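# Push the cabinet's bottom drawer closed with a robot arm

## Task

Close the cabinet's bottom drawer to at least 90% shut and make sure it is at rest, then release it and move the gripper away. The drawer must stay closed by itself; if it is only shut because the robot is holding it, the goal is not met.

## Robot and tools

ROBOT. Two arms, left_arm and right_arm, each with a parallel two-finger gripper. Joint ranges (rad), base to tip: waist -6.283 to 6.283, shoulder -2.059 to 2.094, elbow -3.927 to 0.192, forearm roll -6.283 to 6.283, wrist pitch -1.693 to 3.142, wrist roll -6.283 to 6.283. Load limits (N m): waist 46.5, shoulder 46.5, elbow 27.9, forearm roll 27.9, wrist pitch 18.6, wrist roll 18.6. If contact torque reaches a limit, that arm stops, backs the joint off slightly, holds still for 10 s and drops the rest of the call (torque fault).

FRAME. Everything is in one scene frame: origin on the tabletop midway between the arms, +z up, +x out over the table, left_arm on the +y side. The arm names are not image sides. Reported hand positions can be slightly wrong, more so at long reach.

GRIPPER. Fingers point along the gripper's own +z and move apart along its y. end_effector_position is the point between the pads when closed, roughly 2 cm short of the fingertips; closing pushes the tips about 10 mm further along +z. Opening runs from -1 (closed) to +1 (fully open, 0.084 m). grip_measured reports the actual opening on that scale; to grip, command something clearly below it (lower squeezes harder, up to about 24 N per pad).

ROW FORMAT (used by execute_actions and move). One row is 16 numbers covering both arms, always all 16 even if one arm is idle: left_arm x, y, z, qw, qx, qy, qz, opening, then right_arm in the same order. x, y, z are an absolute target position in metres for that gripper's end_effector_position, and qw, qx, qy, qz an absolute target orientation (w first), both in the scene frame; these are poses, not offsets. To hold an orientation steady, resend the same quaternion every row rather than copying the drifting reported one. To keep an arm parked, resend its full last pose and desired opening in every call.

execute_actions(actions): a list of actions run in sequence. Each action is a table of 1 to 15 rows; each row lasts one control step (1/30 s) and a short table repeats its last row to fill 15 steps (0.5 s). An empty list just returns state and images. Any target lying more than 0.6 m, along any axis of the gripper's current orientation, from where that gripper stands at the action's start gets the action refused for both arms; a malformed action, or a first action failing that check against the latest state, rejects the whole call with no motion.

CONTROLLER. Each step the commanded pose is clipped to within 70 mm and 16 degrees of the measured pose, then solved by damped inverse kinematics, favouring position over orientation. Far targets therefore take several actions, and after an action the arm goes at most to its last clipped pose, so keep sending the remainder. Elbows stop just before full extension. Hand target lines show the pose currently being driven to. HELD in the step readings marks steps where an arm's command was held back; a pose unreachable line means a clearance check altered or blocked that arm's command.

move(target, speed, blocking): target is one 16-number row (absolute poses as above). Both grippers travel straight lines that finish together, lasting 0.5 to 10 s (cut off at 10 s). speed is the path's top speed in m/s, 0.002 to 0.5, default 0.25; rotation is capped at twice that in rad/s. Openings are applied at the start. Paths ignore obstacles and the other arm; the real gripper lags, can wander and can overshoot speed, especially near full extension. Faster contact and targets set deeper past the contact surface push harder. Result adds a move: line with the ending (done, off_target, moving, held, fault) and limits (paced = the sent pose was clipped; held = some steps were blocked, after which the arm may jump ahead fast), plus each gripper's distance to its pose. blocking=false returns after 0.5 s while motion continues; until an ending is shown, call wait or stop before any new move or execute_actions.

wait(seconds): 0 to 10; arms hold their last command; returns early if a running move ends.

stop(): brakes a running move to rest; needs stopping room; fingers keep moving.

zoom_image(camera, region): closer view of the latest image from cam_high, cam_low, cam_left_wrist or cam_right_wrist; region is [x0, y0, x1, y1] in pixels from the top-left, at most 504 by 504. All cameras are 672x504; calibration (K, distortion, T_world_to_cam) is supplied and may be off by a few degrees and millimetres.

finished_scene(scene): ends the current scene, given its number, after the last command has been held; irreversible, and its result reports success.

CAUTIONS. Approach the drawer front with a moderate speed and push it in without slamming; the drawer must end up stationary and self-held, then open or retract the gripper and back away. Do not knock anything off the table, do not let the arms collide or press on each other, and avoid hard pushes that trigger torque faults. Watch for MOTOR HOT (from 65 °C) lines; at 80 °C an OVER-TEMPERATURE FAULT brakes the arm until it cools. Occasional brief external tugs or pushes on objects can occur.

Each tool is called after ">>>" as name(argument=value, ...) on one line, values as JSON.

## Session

>>> execute_actions(actions=[])

Scene clock: 0.00 s.
left_arm: end_effector_position=(+0.8002, +0.4526, +0.2292) grip_measured=+1.00 end_effector_quat_wxyz=(+0.045, +0.924, -0.138, +0.354) end_effector_velocity=(+0.000, +0.000, +0.000) end_effector_angular_velocity=(-0.001, +0.000, +0.001) | right_arm: end_effector_position=(+0.6935, -0.0025, +0.2733) grip_measured=+1.00 end_effector_quat_wxyz=(+0.019, +0.962, +0.066, +0.263) end_effector_velocity=(-0.000, +0.000, +0.001) end_effector_angular_velocity=(-0.000, -0.001, +0.001)
Joint positions: left_arm=[-0.065  0.551 -1.607 -0.565  0.412  0.796  0.084] | right_arm=[ 0.447  0.728 -2.125 -0.345  0.966  0.571  0.084]
Joint velocities: left_arm=[ 0.     0.    -0.    -0.     0.001 -0.001  0.   ] | right_arm=[ 0.    -0.001 -0.    -0.     0.    -0.001 -0.   ]
Motor temperatures (°C, as the motors report them): left_arm=[28 26 28 29 28 28] | right_arm=[27 27 26 31 29 33]
Hand target (left_arm): +0.800, +0.453, +0.229; +0.045, +0.924, -0.138, +0.354
Hand target (right_arm): +0.693, -0.003, +0.273; +0.019, +0.962, +0.066, +0.263
camera_calibration (this result's frames):
cam_left_wrist: T_world_to_cam=[[-0.311633, -0.95017, 0.00790196, 0.705429], [-0.701691, 0.224515, -0.676183, 0.683737], [0.640714, -0.216266, -0.736692, -0.113706], [0, 0, 0, 1]] pos_world=[0.77246, 0.492177, 0.372991]
cam_right_wrist: T_world_to_cam=[[0.111973, -0.991921, 0.0596282, -0.0611939], [-0.841326, -0.126563, -0.525503, 0.799467], [0.528804, 0.00867548, -0.8487, -0.00877063], [0, 0, 0, 1]] pos_world=[0.684102, 0.0405598, 0.416327]

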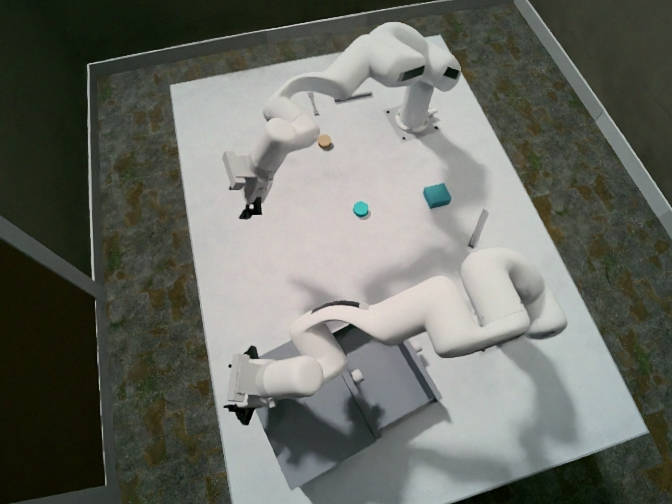

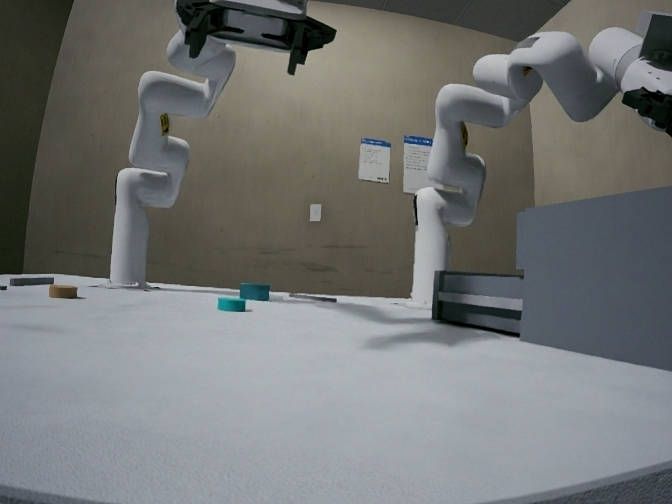

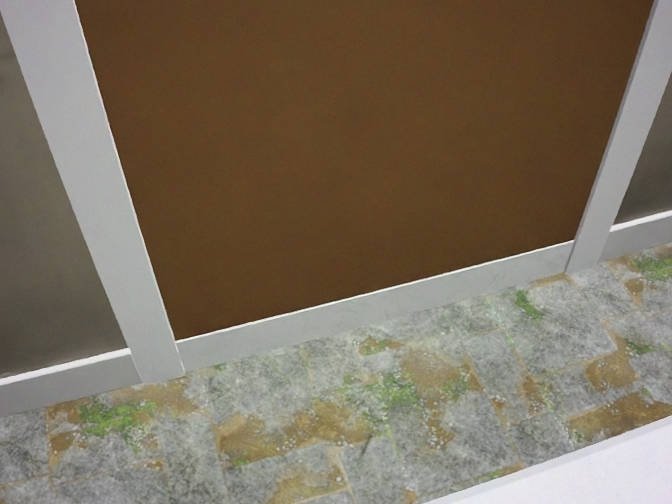

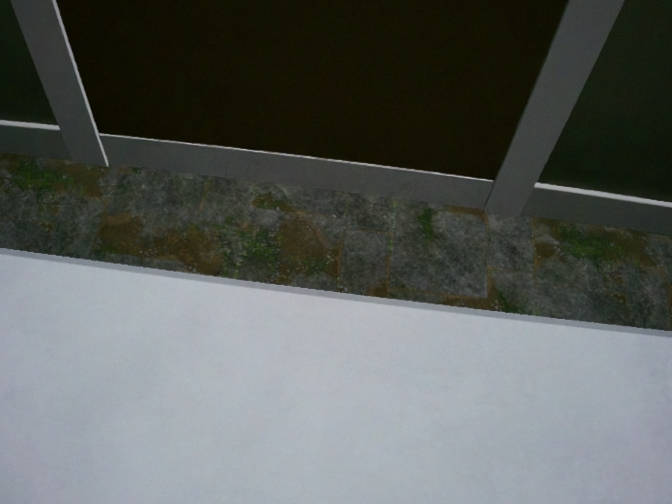

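>>> zoom_image(camera="cam_high", region=[210, 280, 510, 504])

>>> zoom_image(camera="cam_low", region=[400, 120, 672, 370])

Region (210, 280, 510, 504) of cam_high's 672x504 image, scaled by 1.680, with more detail than that image has; it fills the top 376 rows of this view, and the rest is white.

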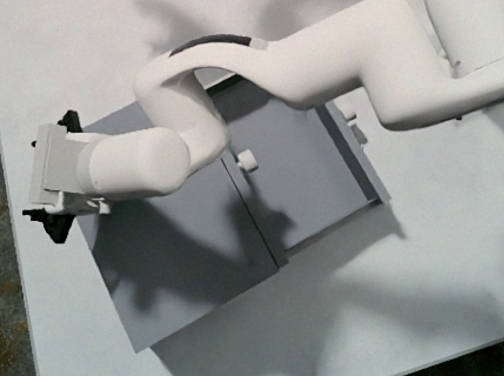

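Region (400, 120, 672, 370) of cam_low's 672x504 image, scaled by 1.853, with more detail than that image has; it fills the top 463 rows of this view, and the rest is white.

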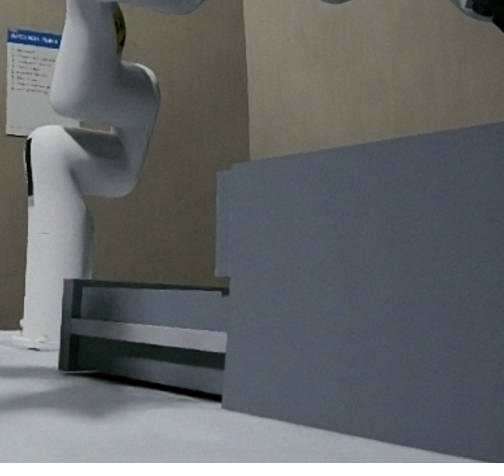

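>>> move(target=[0.33,0.31,0.26,-0.08,0.997,0.0,0.0,-1,0.6935,-0.0025,0.2733,0.019,0.962,0.066,0.263,1], speed=0.3)

Scene clock: 71.23 s.
left_arm: end_effector_position=(+0.3306, +0.3107, +0.2594) grip_measured=-1.00 end_effector_quat_wxyz=(-0.080, +0.997, +0.001, +0.001) end_effector_velocity=(-0.002, -0.001, +0.001) end_effector_angular_velocity=(+0.000, -0.001, +0.001) | right_arm: end_effector_position=(+0.6935, -0.0025, +0.2733) grip_measured=+1.00 end_effector_quat_wxyz=(+0.019, +0.962, +0.066, +0.263) end_effector_velocity=(+0.000, -0.000, +0.000) end_effector_angular_velocity=(+0.000, -0.000, +0.001)
Joint positions: left_arm=[-0.638 -0.568 -0.718  0.143  1.368 -0.558  0.   ] | right_arm=[ 0.446  0.727 -2.122 -0.344  0.963  0.571  0.084]
Joint velocities: left_arm=[-0.006 -0.006  0.    -0.     0.006 -0.006  0.   ] | right_arm=[-0.     0.    -0.     0.001 -0.    -0.001  0.   ]
Motor temperatures (°C, as the motors report them): left_arm=[28 29 39 29 28 28] | right_arm=[27 30 36 31 29 33]
Hand target (left_arm): +0.330, +0.311, +0.260; -0.080, +0.997, +0.001, +0.001
Hand target (right_arm): +0.693, -0.002, +0.273; +0.019, +0.962, +0.066, +0.263
Off the commanded pose (left_arm): 0.001 m, 0 deg.
Off the commanded pose (right_arm): 0.000 m, 0 deg.
move: done; limits=paced
camera_calibration (this result's frames):
cam_left_wrist: T_world_to_cam=[[-0.00223474, -0.99184, -0.12747, 0.369798], [-0.999893, 0.00406207, -0.0140773, 0.401851], [0.0144802, 0.127424, -0.991743, 0.34511], [0, 0, 0, 1]] pos_world=[0.397637, 0.321173, 0.395055]
cam_right_wrist: T_world_to_cam=[[0.113095, -0.991833, 0.0589611, -0.0617763], [-0.840816, -0.127154, -0.526176, 0.799291], [0.529376, 0.0099325, -0.848329, -0.00930823], [0, 0, 0, 1]] pos_world=[0.68397, 0.0404541, 0.416313]

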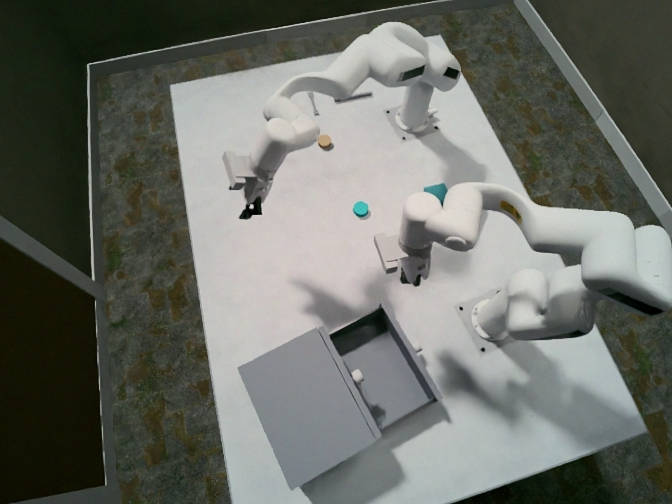

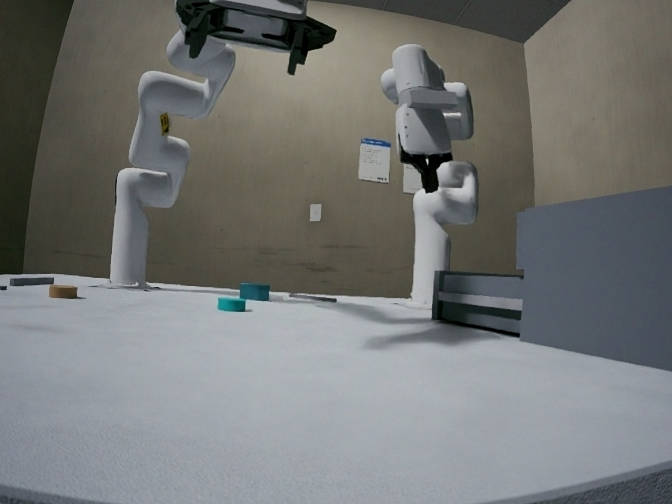

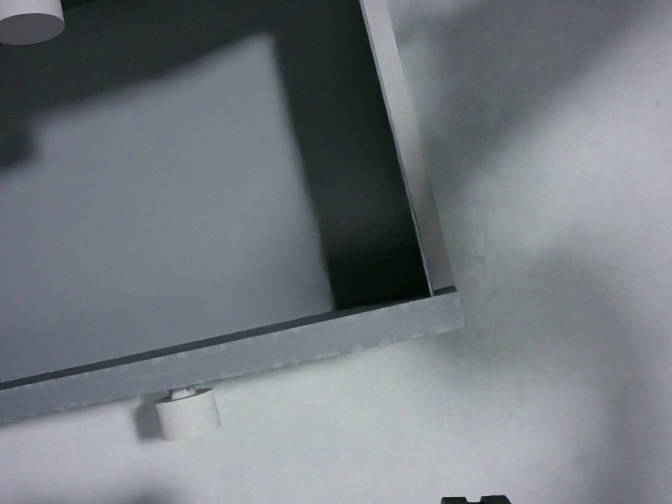

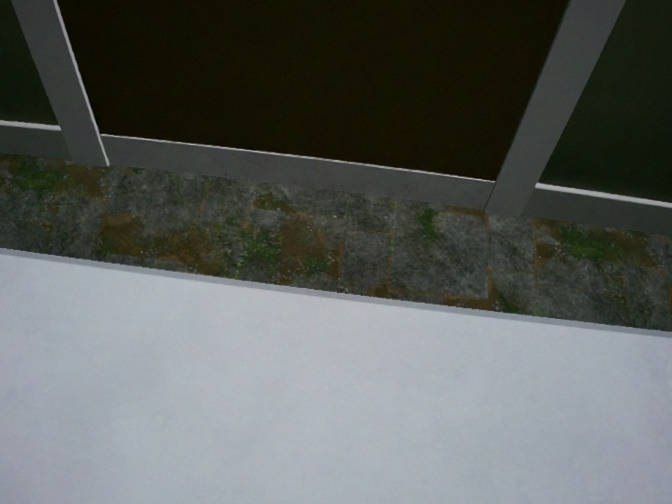

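>>> move(target=[0.308,0.362,0.066,-0.234,0.9515,0.066,0.189,-1,0.6935,-0.0025,0.2733,0.019,0.962,0.066,0.263,1], speed=0.2)

Scene clock: 80.03 s.
left_arm: end_effector_position=(+0.3083, +0.3611, +0.0664) grip_measured=-1.00 end_effector_quat_wxyz=(-0.232, +0.952, +0.065, +0.189) end_effector_velocity=(+0.001, +0.001, -0.003) end_effector_angular_velocity=(+0.011, -0.007, +0.003) | right_arm: end_effector_position=(+0.6935, -0.0025, +0.2733) grip_measured=+1.00 end_effector_quat_wxyz=(+0.019, +0.962, +0.066, +0.263) end_effector_velocity=(-0.000, +0.000, -0.001) end_effector_angular_velocity=(-0.000, +0.001, +0.001)
Joint positions: left_arm=[-0.792 -0.382 -0.181  0.885  0.829 -1.514  0.   ] | right_arm=[ 0.446  0.727 -2.122 -0.344  0.963  0.571  0.084]
Joint velocities: left_arm=[ 0.     0.024 -0.006  0.023 -0.001 -0.027  0.   ] | right_arm=[ 0.     0.001  0.     0.001 -0.    -0.001  0.   ]
Motor temperatures (°C, as the motors report them): left_arm=[28 28 39 29 28 28] | right_arm=[27 30 36 31 29 33]
Hand target (left_arm): +0.308, +0.361, +0.066; -0.233, +0.952, +0.065, +0.190
Hand target (right_arm): +0.694, -0.002, +0.273; +0.019, +0.962, +0.066, +0.263
Off the commanded pose (left_arm): 0.001 m, 0 deg.
Off the commanded pose (right_arm): 0.000 m, 0 deg.
move: done
camera_calibration (this result's frames):
cam_left_wrist: T_world_to_cam=[[0.196686, -0.898837, -0.391672, 0.317784], [-0.916454, -0.0265624, -0.399258, 0.387488], [0.348464, 0.437478, -0.828967, -0.0781414], [0, 0, 0, 1]] pos_world=[0.319841, 0.330113, 0.214398]
cam_right_wrist: T_world_to_cam=[[0.113089, -0.991834, 0.0589623, -0.0617743], [-0.840814, -0.12715, -0.526179, 0.799291], [0.529379, 0.00992889, -0.848327, -0.00931015], [0, 0, 0, 1]] pos_world=[0.68397, 0.0404527, 0.416315]

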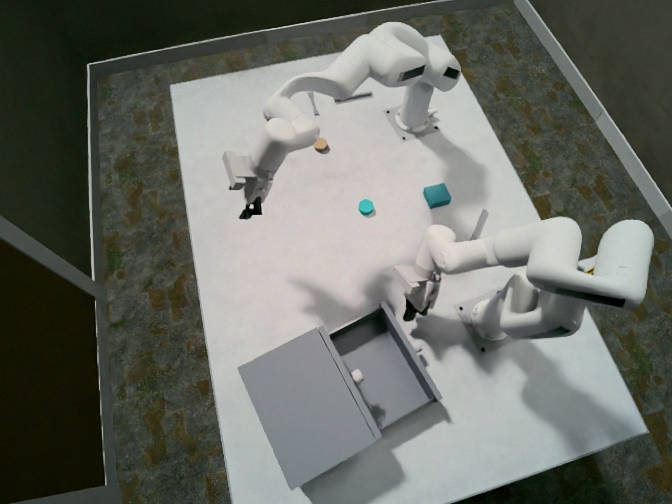

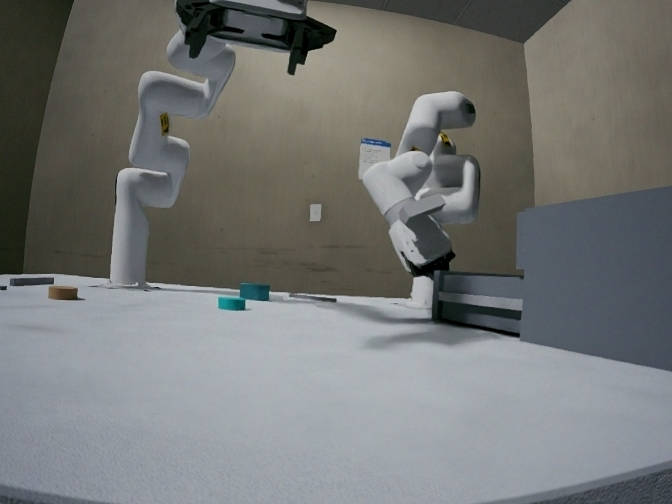

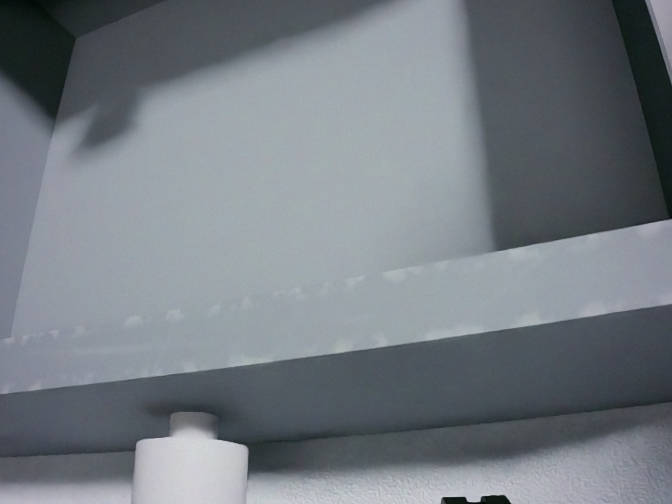

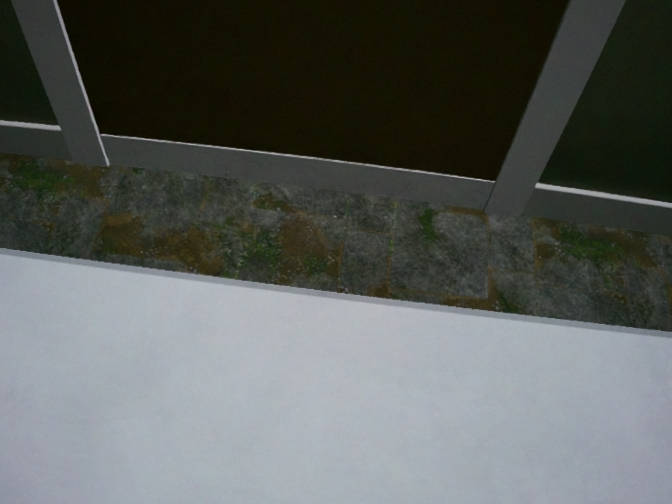

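>>> move(target=[0.502,0.409,0.063,-0.2405,0.9325,0.046,0.265,-1,0.6935,-0.0025,0.2733,0.019,0.962,0.066,0.263,1], speed=0.07)

>>> zoom_image(camera="cam_low", region=[400, 120, 672, 370])

Scene clock: 90.23 s.
left_arm: end_effector_position=(+0.5016, +0.4093, +0.0634) grip_measured=-1.00 end_effector_quat_wxyz=(-0.241, +0.933, +0.046, +0.265) end_effector_velocity=(+0.003, -0.001, -0.000) end_effector_angular_velocity=(+0.002, -0.002, -0.005) | right_arm: end_effector_position=(+0.6935, -0.0025, +0.2733) grip_measured=+1.00 end_effector_quat_wxyz=(+0.019, +0.962, +0.066, +0.263) end_effector_velocity=(-0.000, +0.000, +0.000) end_effector_angular_velocity=(+0.002, +0.000, -0.001)
Joint positions: left_arm=[-0.347  0.115 -0.635  1.458  0.61  -1.623  0.   ] | right_arm=[ 0.446  0.727 -2.122 -0.344  0.963  0.571  0.084]
Joint velocities: left_arm=[ 0.     0.008 -0.008  0.007 -0.001 -0.002  0.   ] | right_arm=[ 0.    -0.    -0.     0.001  0.     0.001 -0.   ]
Motor temperatures (°C, as the motors report them): left_arm=[28 27 37 29 28 28] | right_arm=[27 30 36 31 29 33]
Hand target (left_arm): +0.502, +0.409, +0.063; -0.241, +0.933, +0.046, +0.265
Hand target (right_arm): +0.693, -0.003, +0.273; +0.019, +0.962, +0.066, +0.263
Off the commanded pose (left_arm): 0.001 m, 0 deg.
Off the commanded pose (right_arm): 0.000 m, 0 deg.
move: done
camera_calibration (this result's frames):
cam_left_wrist: T_world_to_cam=[[0.193663, -0.894745, -0.4024, 0.322465], [-0.850167, 0.0516365, -0.523974, 0.507347], [0.489602, 0.443581, -0.750683, -0.247329], [0, 0, 0, 1]] pos_world=[0.489973, 0.372037, 0.209931]
cam_right_wrist: T_world_to_cam=[[0.113089, -0.991834, 0.0589624, -0.0617742], [-0.840814, -0.12715, -0.526179, 0.799291], [0.529379, 0.00992867, -0.848328, -0.00930999], [0, 0, 0, 1]] pos_world=[0.68397, 0.0404527, 0.416314]

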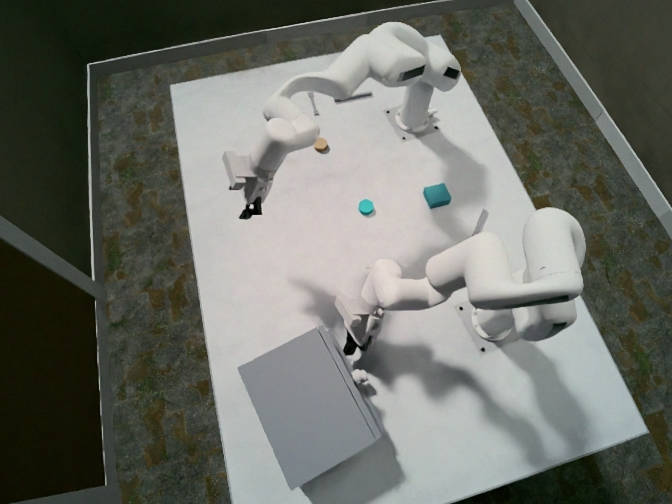

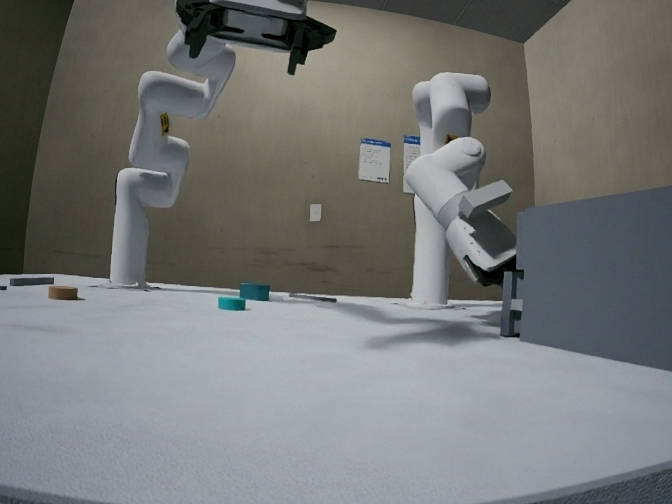

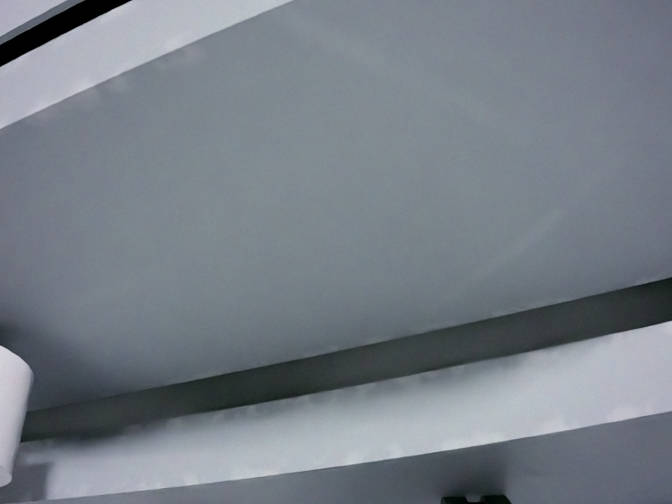

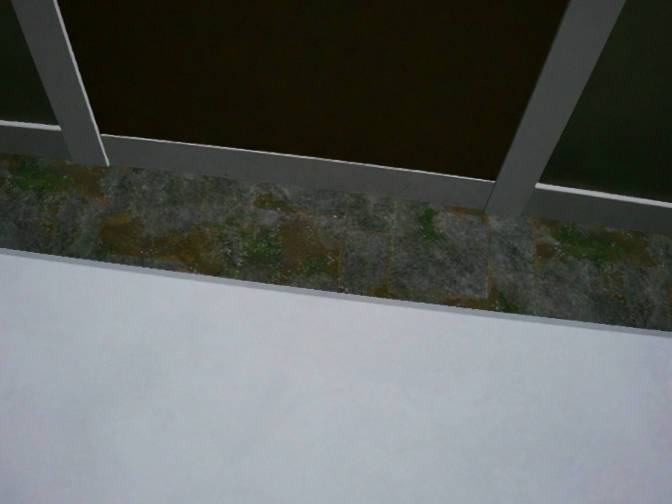

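Region (400, 120, 672, 370) of cam_low's 672x504 image, scaled by 1.853, with more detail than that image has; it fills the top 463 rows of this view, and the rest is white.

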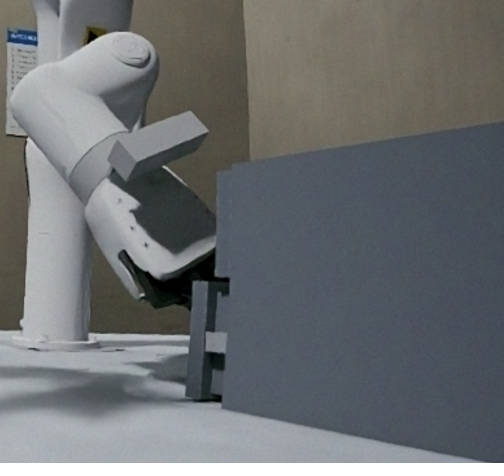

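>>> move(target=[0.5235,0.4142,0.063,-0.2405,0.9325,0.046,0.265,-1,0.6935,-0.0025,0.2733,0.019,0.962,0.066,0.263,1], speed=0.04)

>>> move(target=[0.38,0.33,0.16,-0.234,0.9515,0.066,0.189,-1,0.6935,-0.0025,0.2733,0.019,0.962,0.066,0.263,1], speed=0.25)

>>> zoom_image(camera="cam_low", region=[470, 190, 600, 360])

Scene clock: 98.67 s.
left_arm: end_effector_position=(+0.5232, +0.4142, +0.0631) grip_measured=-1.00 end_effector_quat_wxyz=(-0.241, +0.933, +0.046, +0.265) end_effector_velocity=(+0.002, +0.000, -0.001) end_effector_angular_velocity=(-0.000, +0.003, -0.002) | right_arm: end_effector_position=(+0.6935, -0.0025, +0.2733) grip_measured=+1.00 end_effector_quat_wxyz=(+0.019, +0.962, +0.066, +0.263) end_effector_velocity=(+0.000, -0.000, +0.001) end_effector_angular_velocity=(+0.000, -0.001, +0.000)
Joint positions: left_arm=[-0.319  0.168 -0.702  1.459  0.597 -1.595  0.   ] | right_arm=[ 0.446  0.727 -2.122 -0.344  0.963  0.571  0.084]
Joint velocities: left_arm=[ 0.003  0.008 -0.008  0.    -0.003  0.005  0.   ] | right_arm=[-0.001 -0.001  0.    -0.     0.    -0.001 -0.   ]
Motor temperatures (°C, as the motors report them): left_arm=[28 27 36 29 28 28] | right_arm=[27 30 36 31 30 33]
Hand target (left_arm): +0.523, +0.414, +0.063; -0.241, +0.933, +0.046, +0.265
Hand target (right_arm): +0.694, -0.002, +0.273; +0.019, +0.962, +0.066, +0.263
Off the commanded pose (left_arm): 0.000 m, 0 deg.
Off the commanded pose (right_arm): 0.000 m, 0 deg.
move: done
camera_calibration (this result's frames):
cam_left_wrist: T_world_to_cam=[[0.193574, -0.895117, -0.401614, 0.322613], [-0.849964, 0.05144, -0.524324, 0.525295], [0.48999, 0.442853, -0.75086, -0.26016], [0, 0, 0, 1]] pos_world=[0.511509, 0.376968, 0.209647]
cam_right_wrist: T_world_to_cam=[[0.113089, -0.991834, 0.0589625, -0.0617744], [-0.840814, -0.12715, -0.526179, 0.799291], [0.529379, 0.00992879, -0.848327, -0.00931013], [0, 0, 0, 1]] pos_world=[0.68397, 0.0404527, 0.416315]

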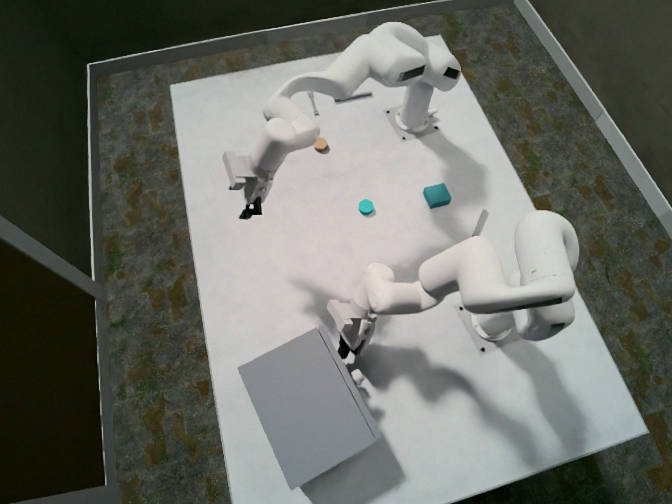

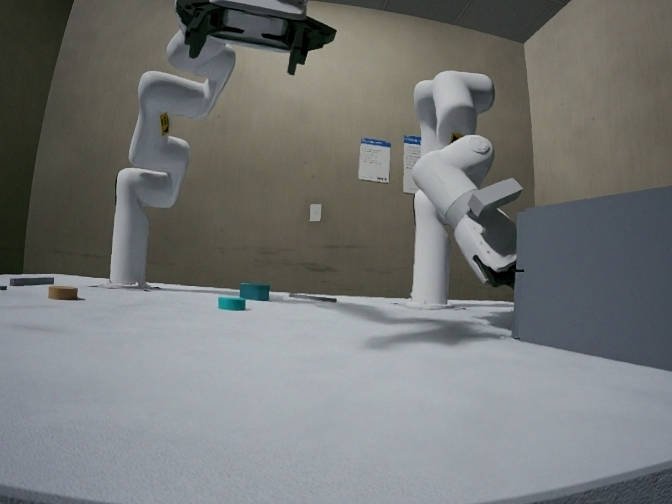

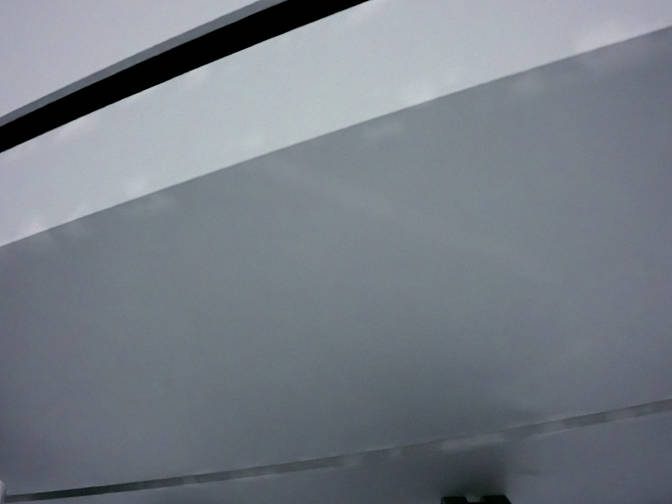

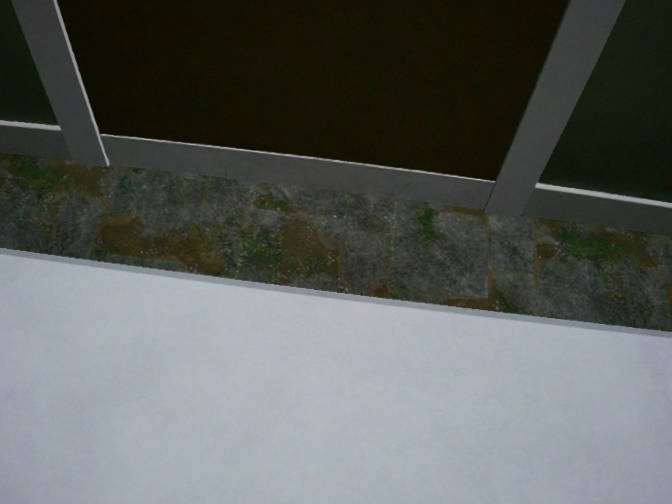

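Scene clock: 100.30 s.
left_arm: end_effector_position=(+0.3801, +0.3301, +0.1596) grip_measured=-1.00 end_effector_quat_wxyz=(-0.234, +0.951, +0.066, +0.189) end_effector_velocity=(-0.001, -0.001, +0.002) end_effector_angular_velocity=(+0.002, -0.000, +0.001) | right_arm: end_effector_position=(+0.6935, -0.0025, +0.2733) grip_measured=+1.00 end_effector_quat_wxyz=(+0.019, +0.962, +0.066, +0.263) end_effector_velocity=(-0.000, +0.000, +0.000) end_effector_angular_velocity=(+0.002, +0.001, -0.002)
Joint positions: left_arm=[-0.771 -0.37  -0.488  0.733  1.028 -1.239  0.   ] | right_arm=[ 0.446  0.727 -2.122 -0.344  0.963  0.571  0.084]
Joint velocities: left_arm=[-0.006 -0.005 -0.002 -0.004  0.01   0.001  0.   ] | right_arm=[ 0.    -0.    -0.     0.001  0.     0.002  0.   ]
Motor temperatures (°C, as the motors report them): left_arm=[28 27 36 29 28 28] | right_arm=[27 31 36 31 30 33]
Hand target (left_arm): +0.380, +0.330, +0.160; -0.234, +0.951, +0.066, +0.189
Hand target (right_arm): +0.693, -0.003, +0.273; +0.019, +0.962, +0.066, +0.263
Off the commanded pose (left_arm): 0.000 m, 0 deg.
Off the commanded pose (right_arm): 0.000 m, 0 deg.
move: done
camera_calibration (this result's frames):
cam_left_wrist: T_world_to_cam=[[0.199634, -0.897069, -0.394225, 0.311044], [-0.916292, -0.0283446, -0.399507, 0.490218], [0.347212, 0.44098, -0.827636, -0.0131816], [0, 0, 0, 1]] pos_world=[0.391665, 0.298736, 0.307558]
cam_right_wrist: T_world_to_cam=[[0.113089, -0.991834, 0.0589623, -0.0617741], [-0.840815, -0.12715, -0.526179, 0.799291], [0.529379, 0.00992866, -0.848328, -0.00931002], [0, 0, 0, 1]] pos_world=[0.68397, 0.0404527, 0.416314]

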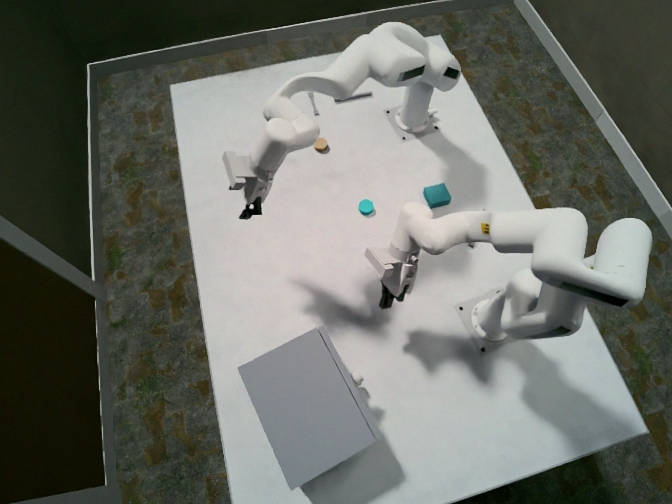

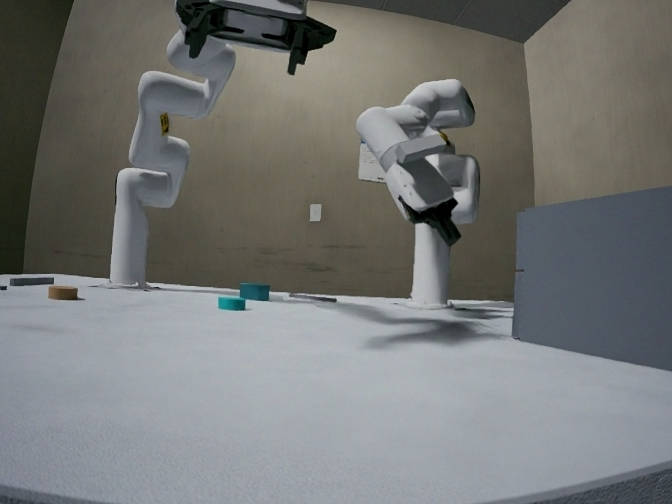

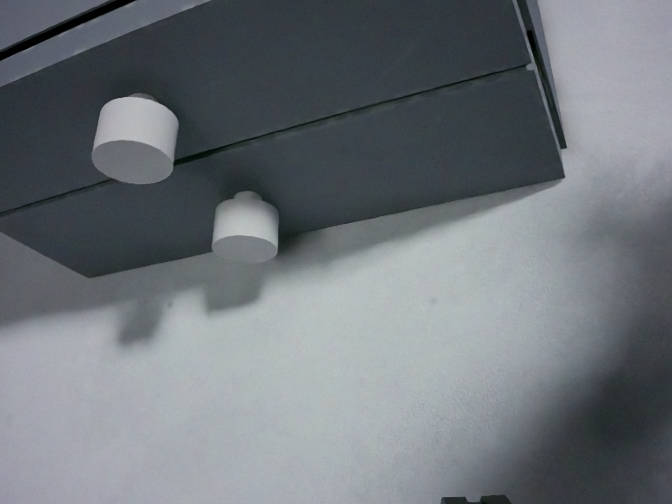

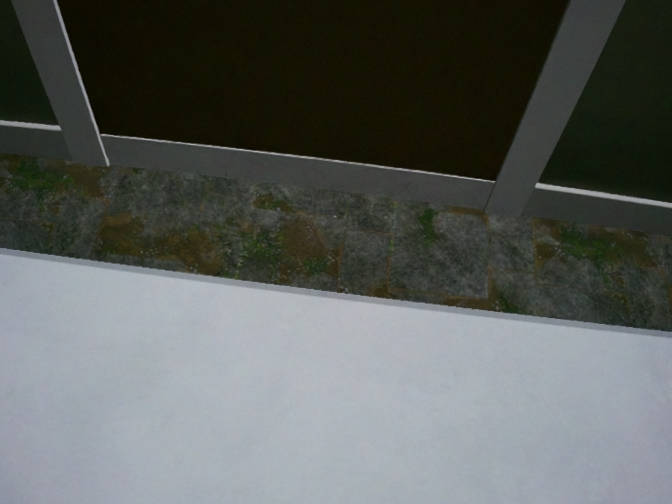

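Region (470, 190, 600, 360) of cam_low's 672x504 image, scaled by 2.965, with more detail than that image has; it fills the left 385 columns of this view, and the rest is white.

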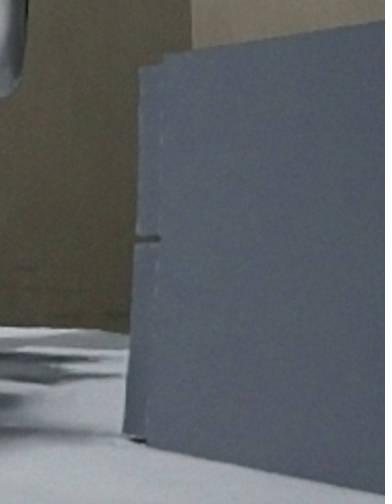

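>>> finished_scene(scene=2)

The scene is finished: the task was done.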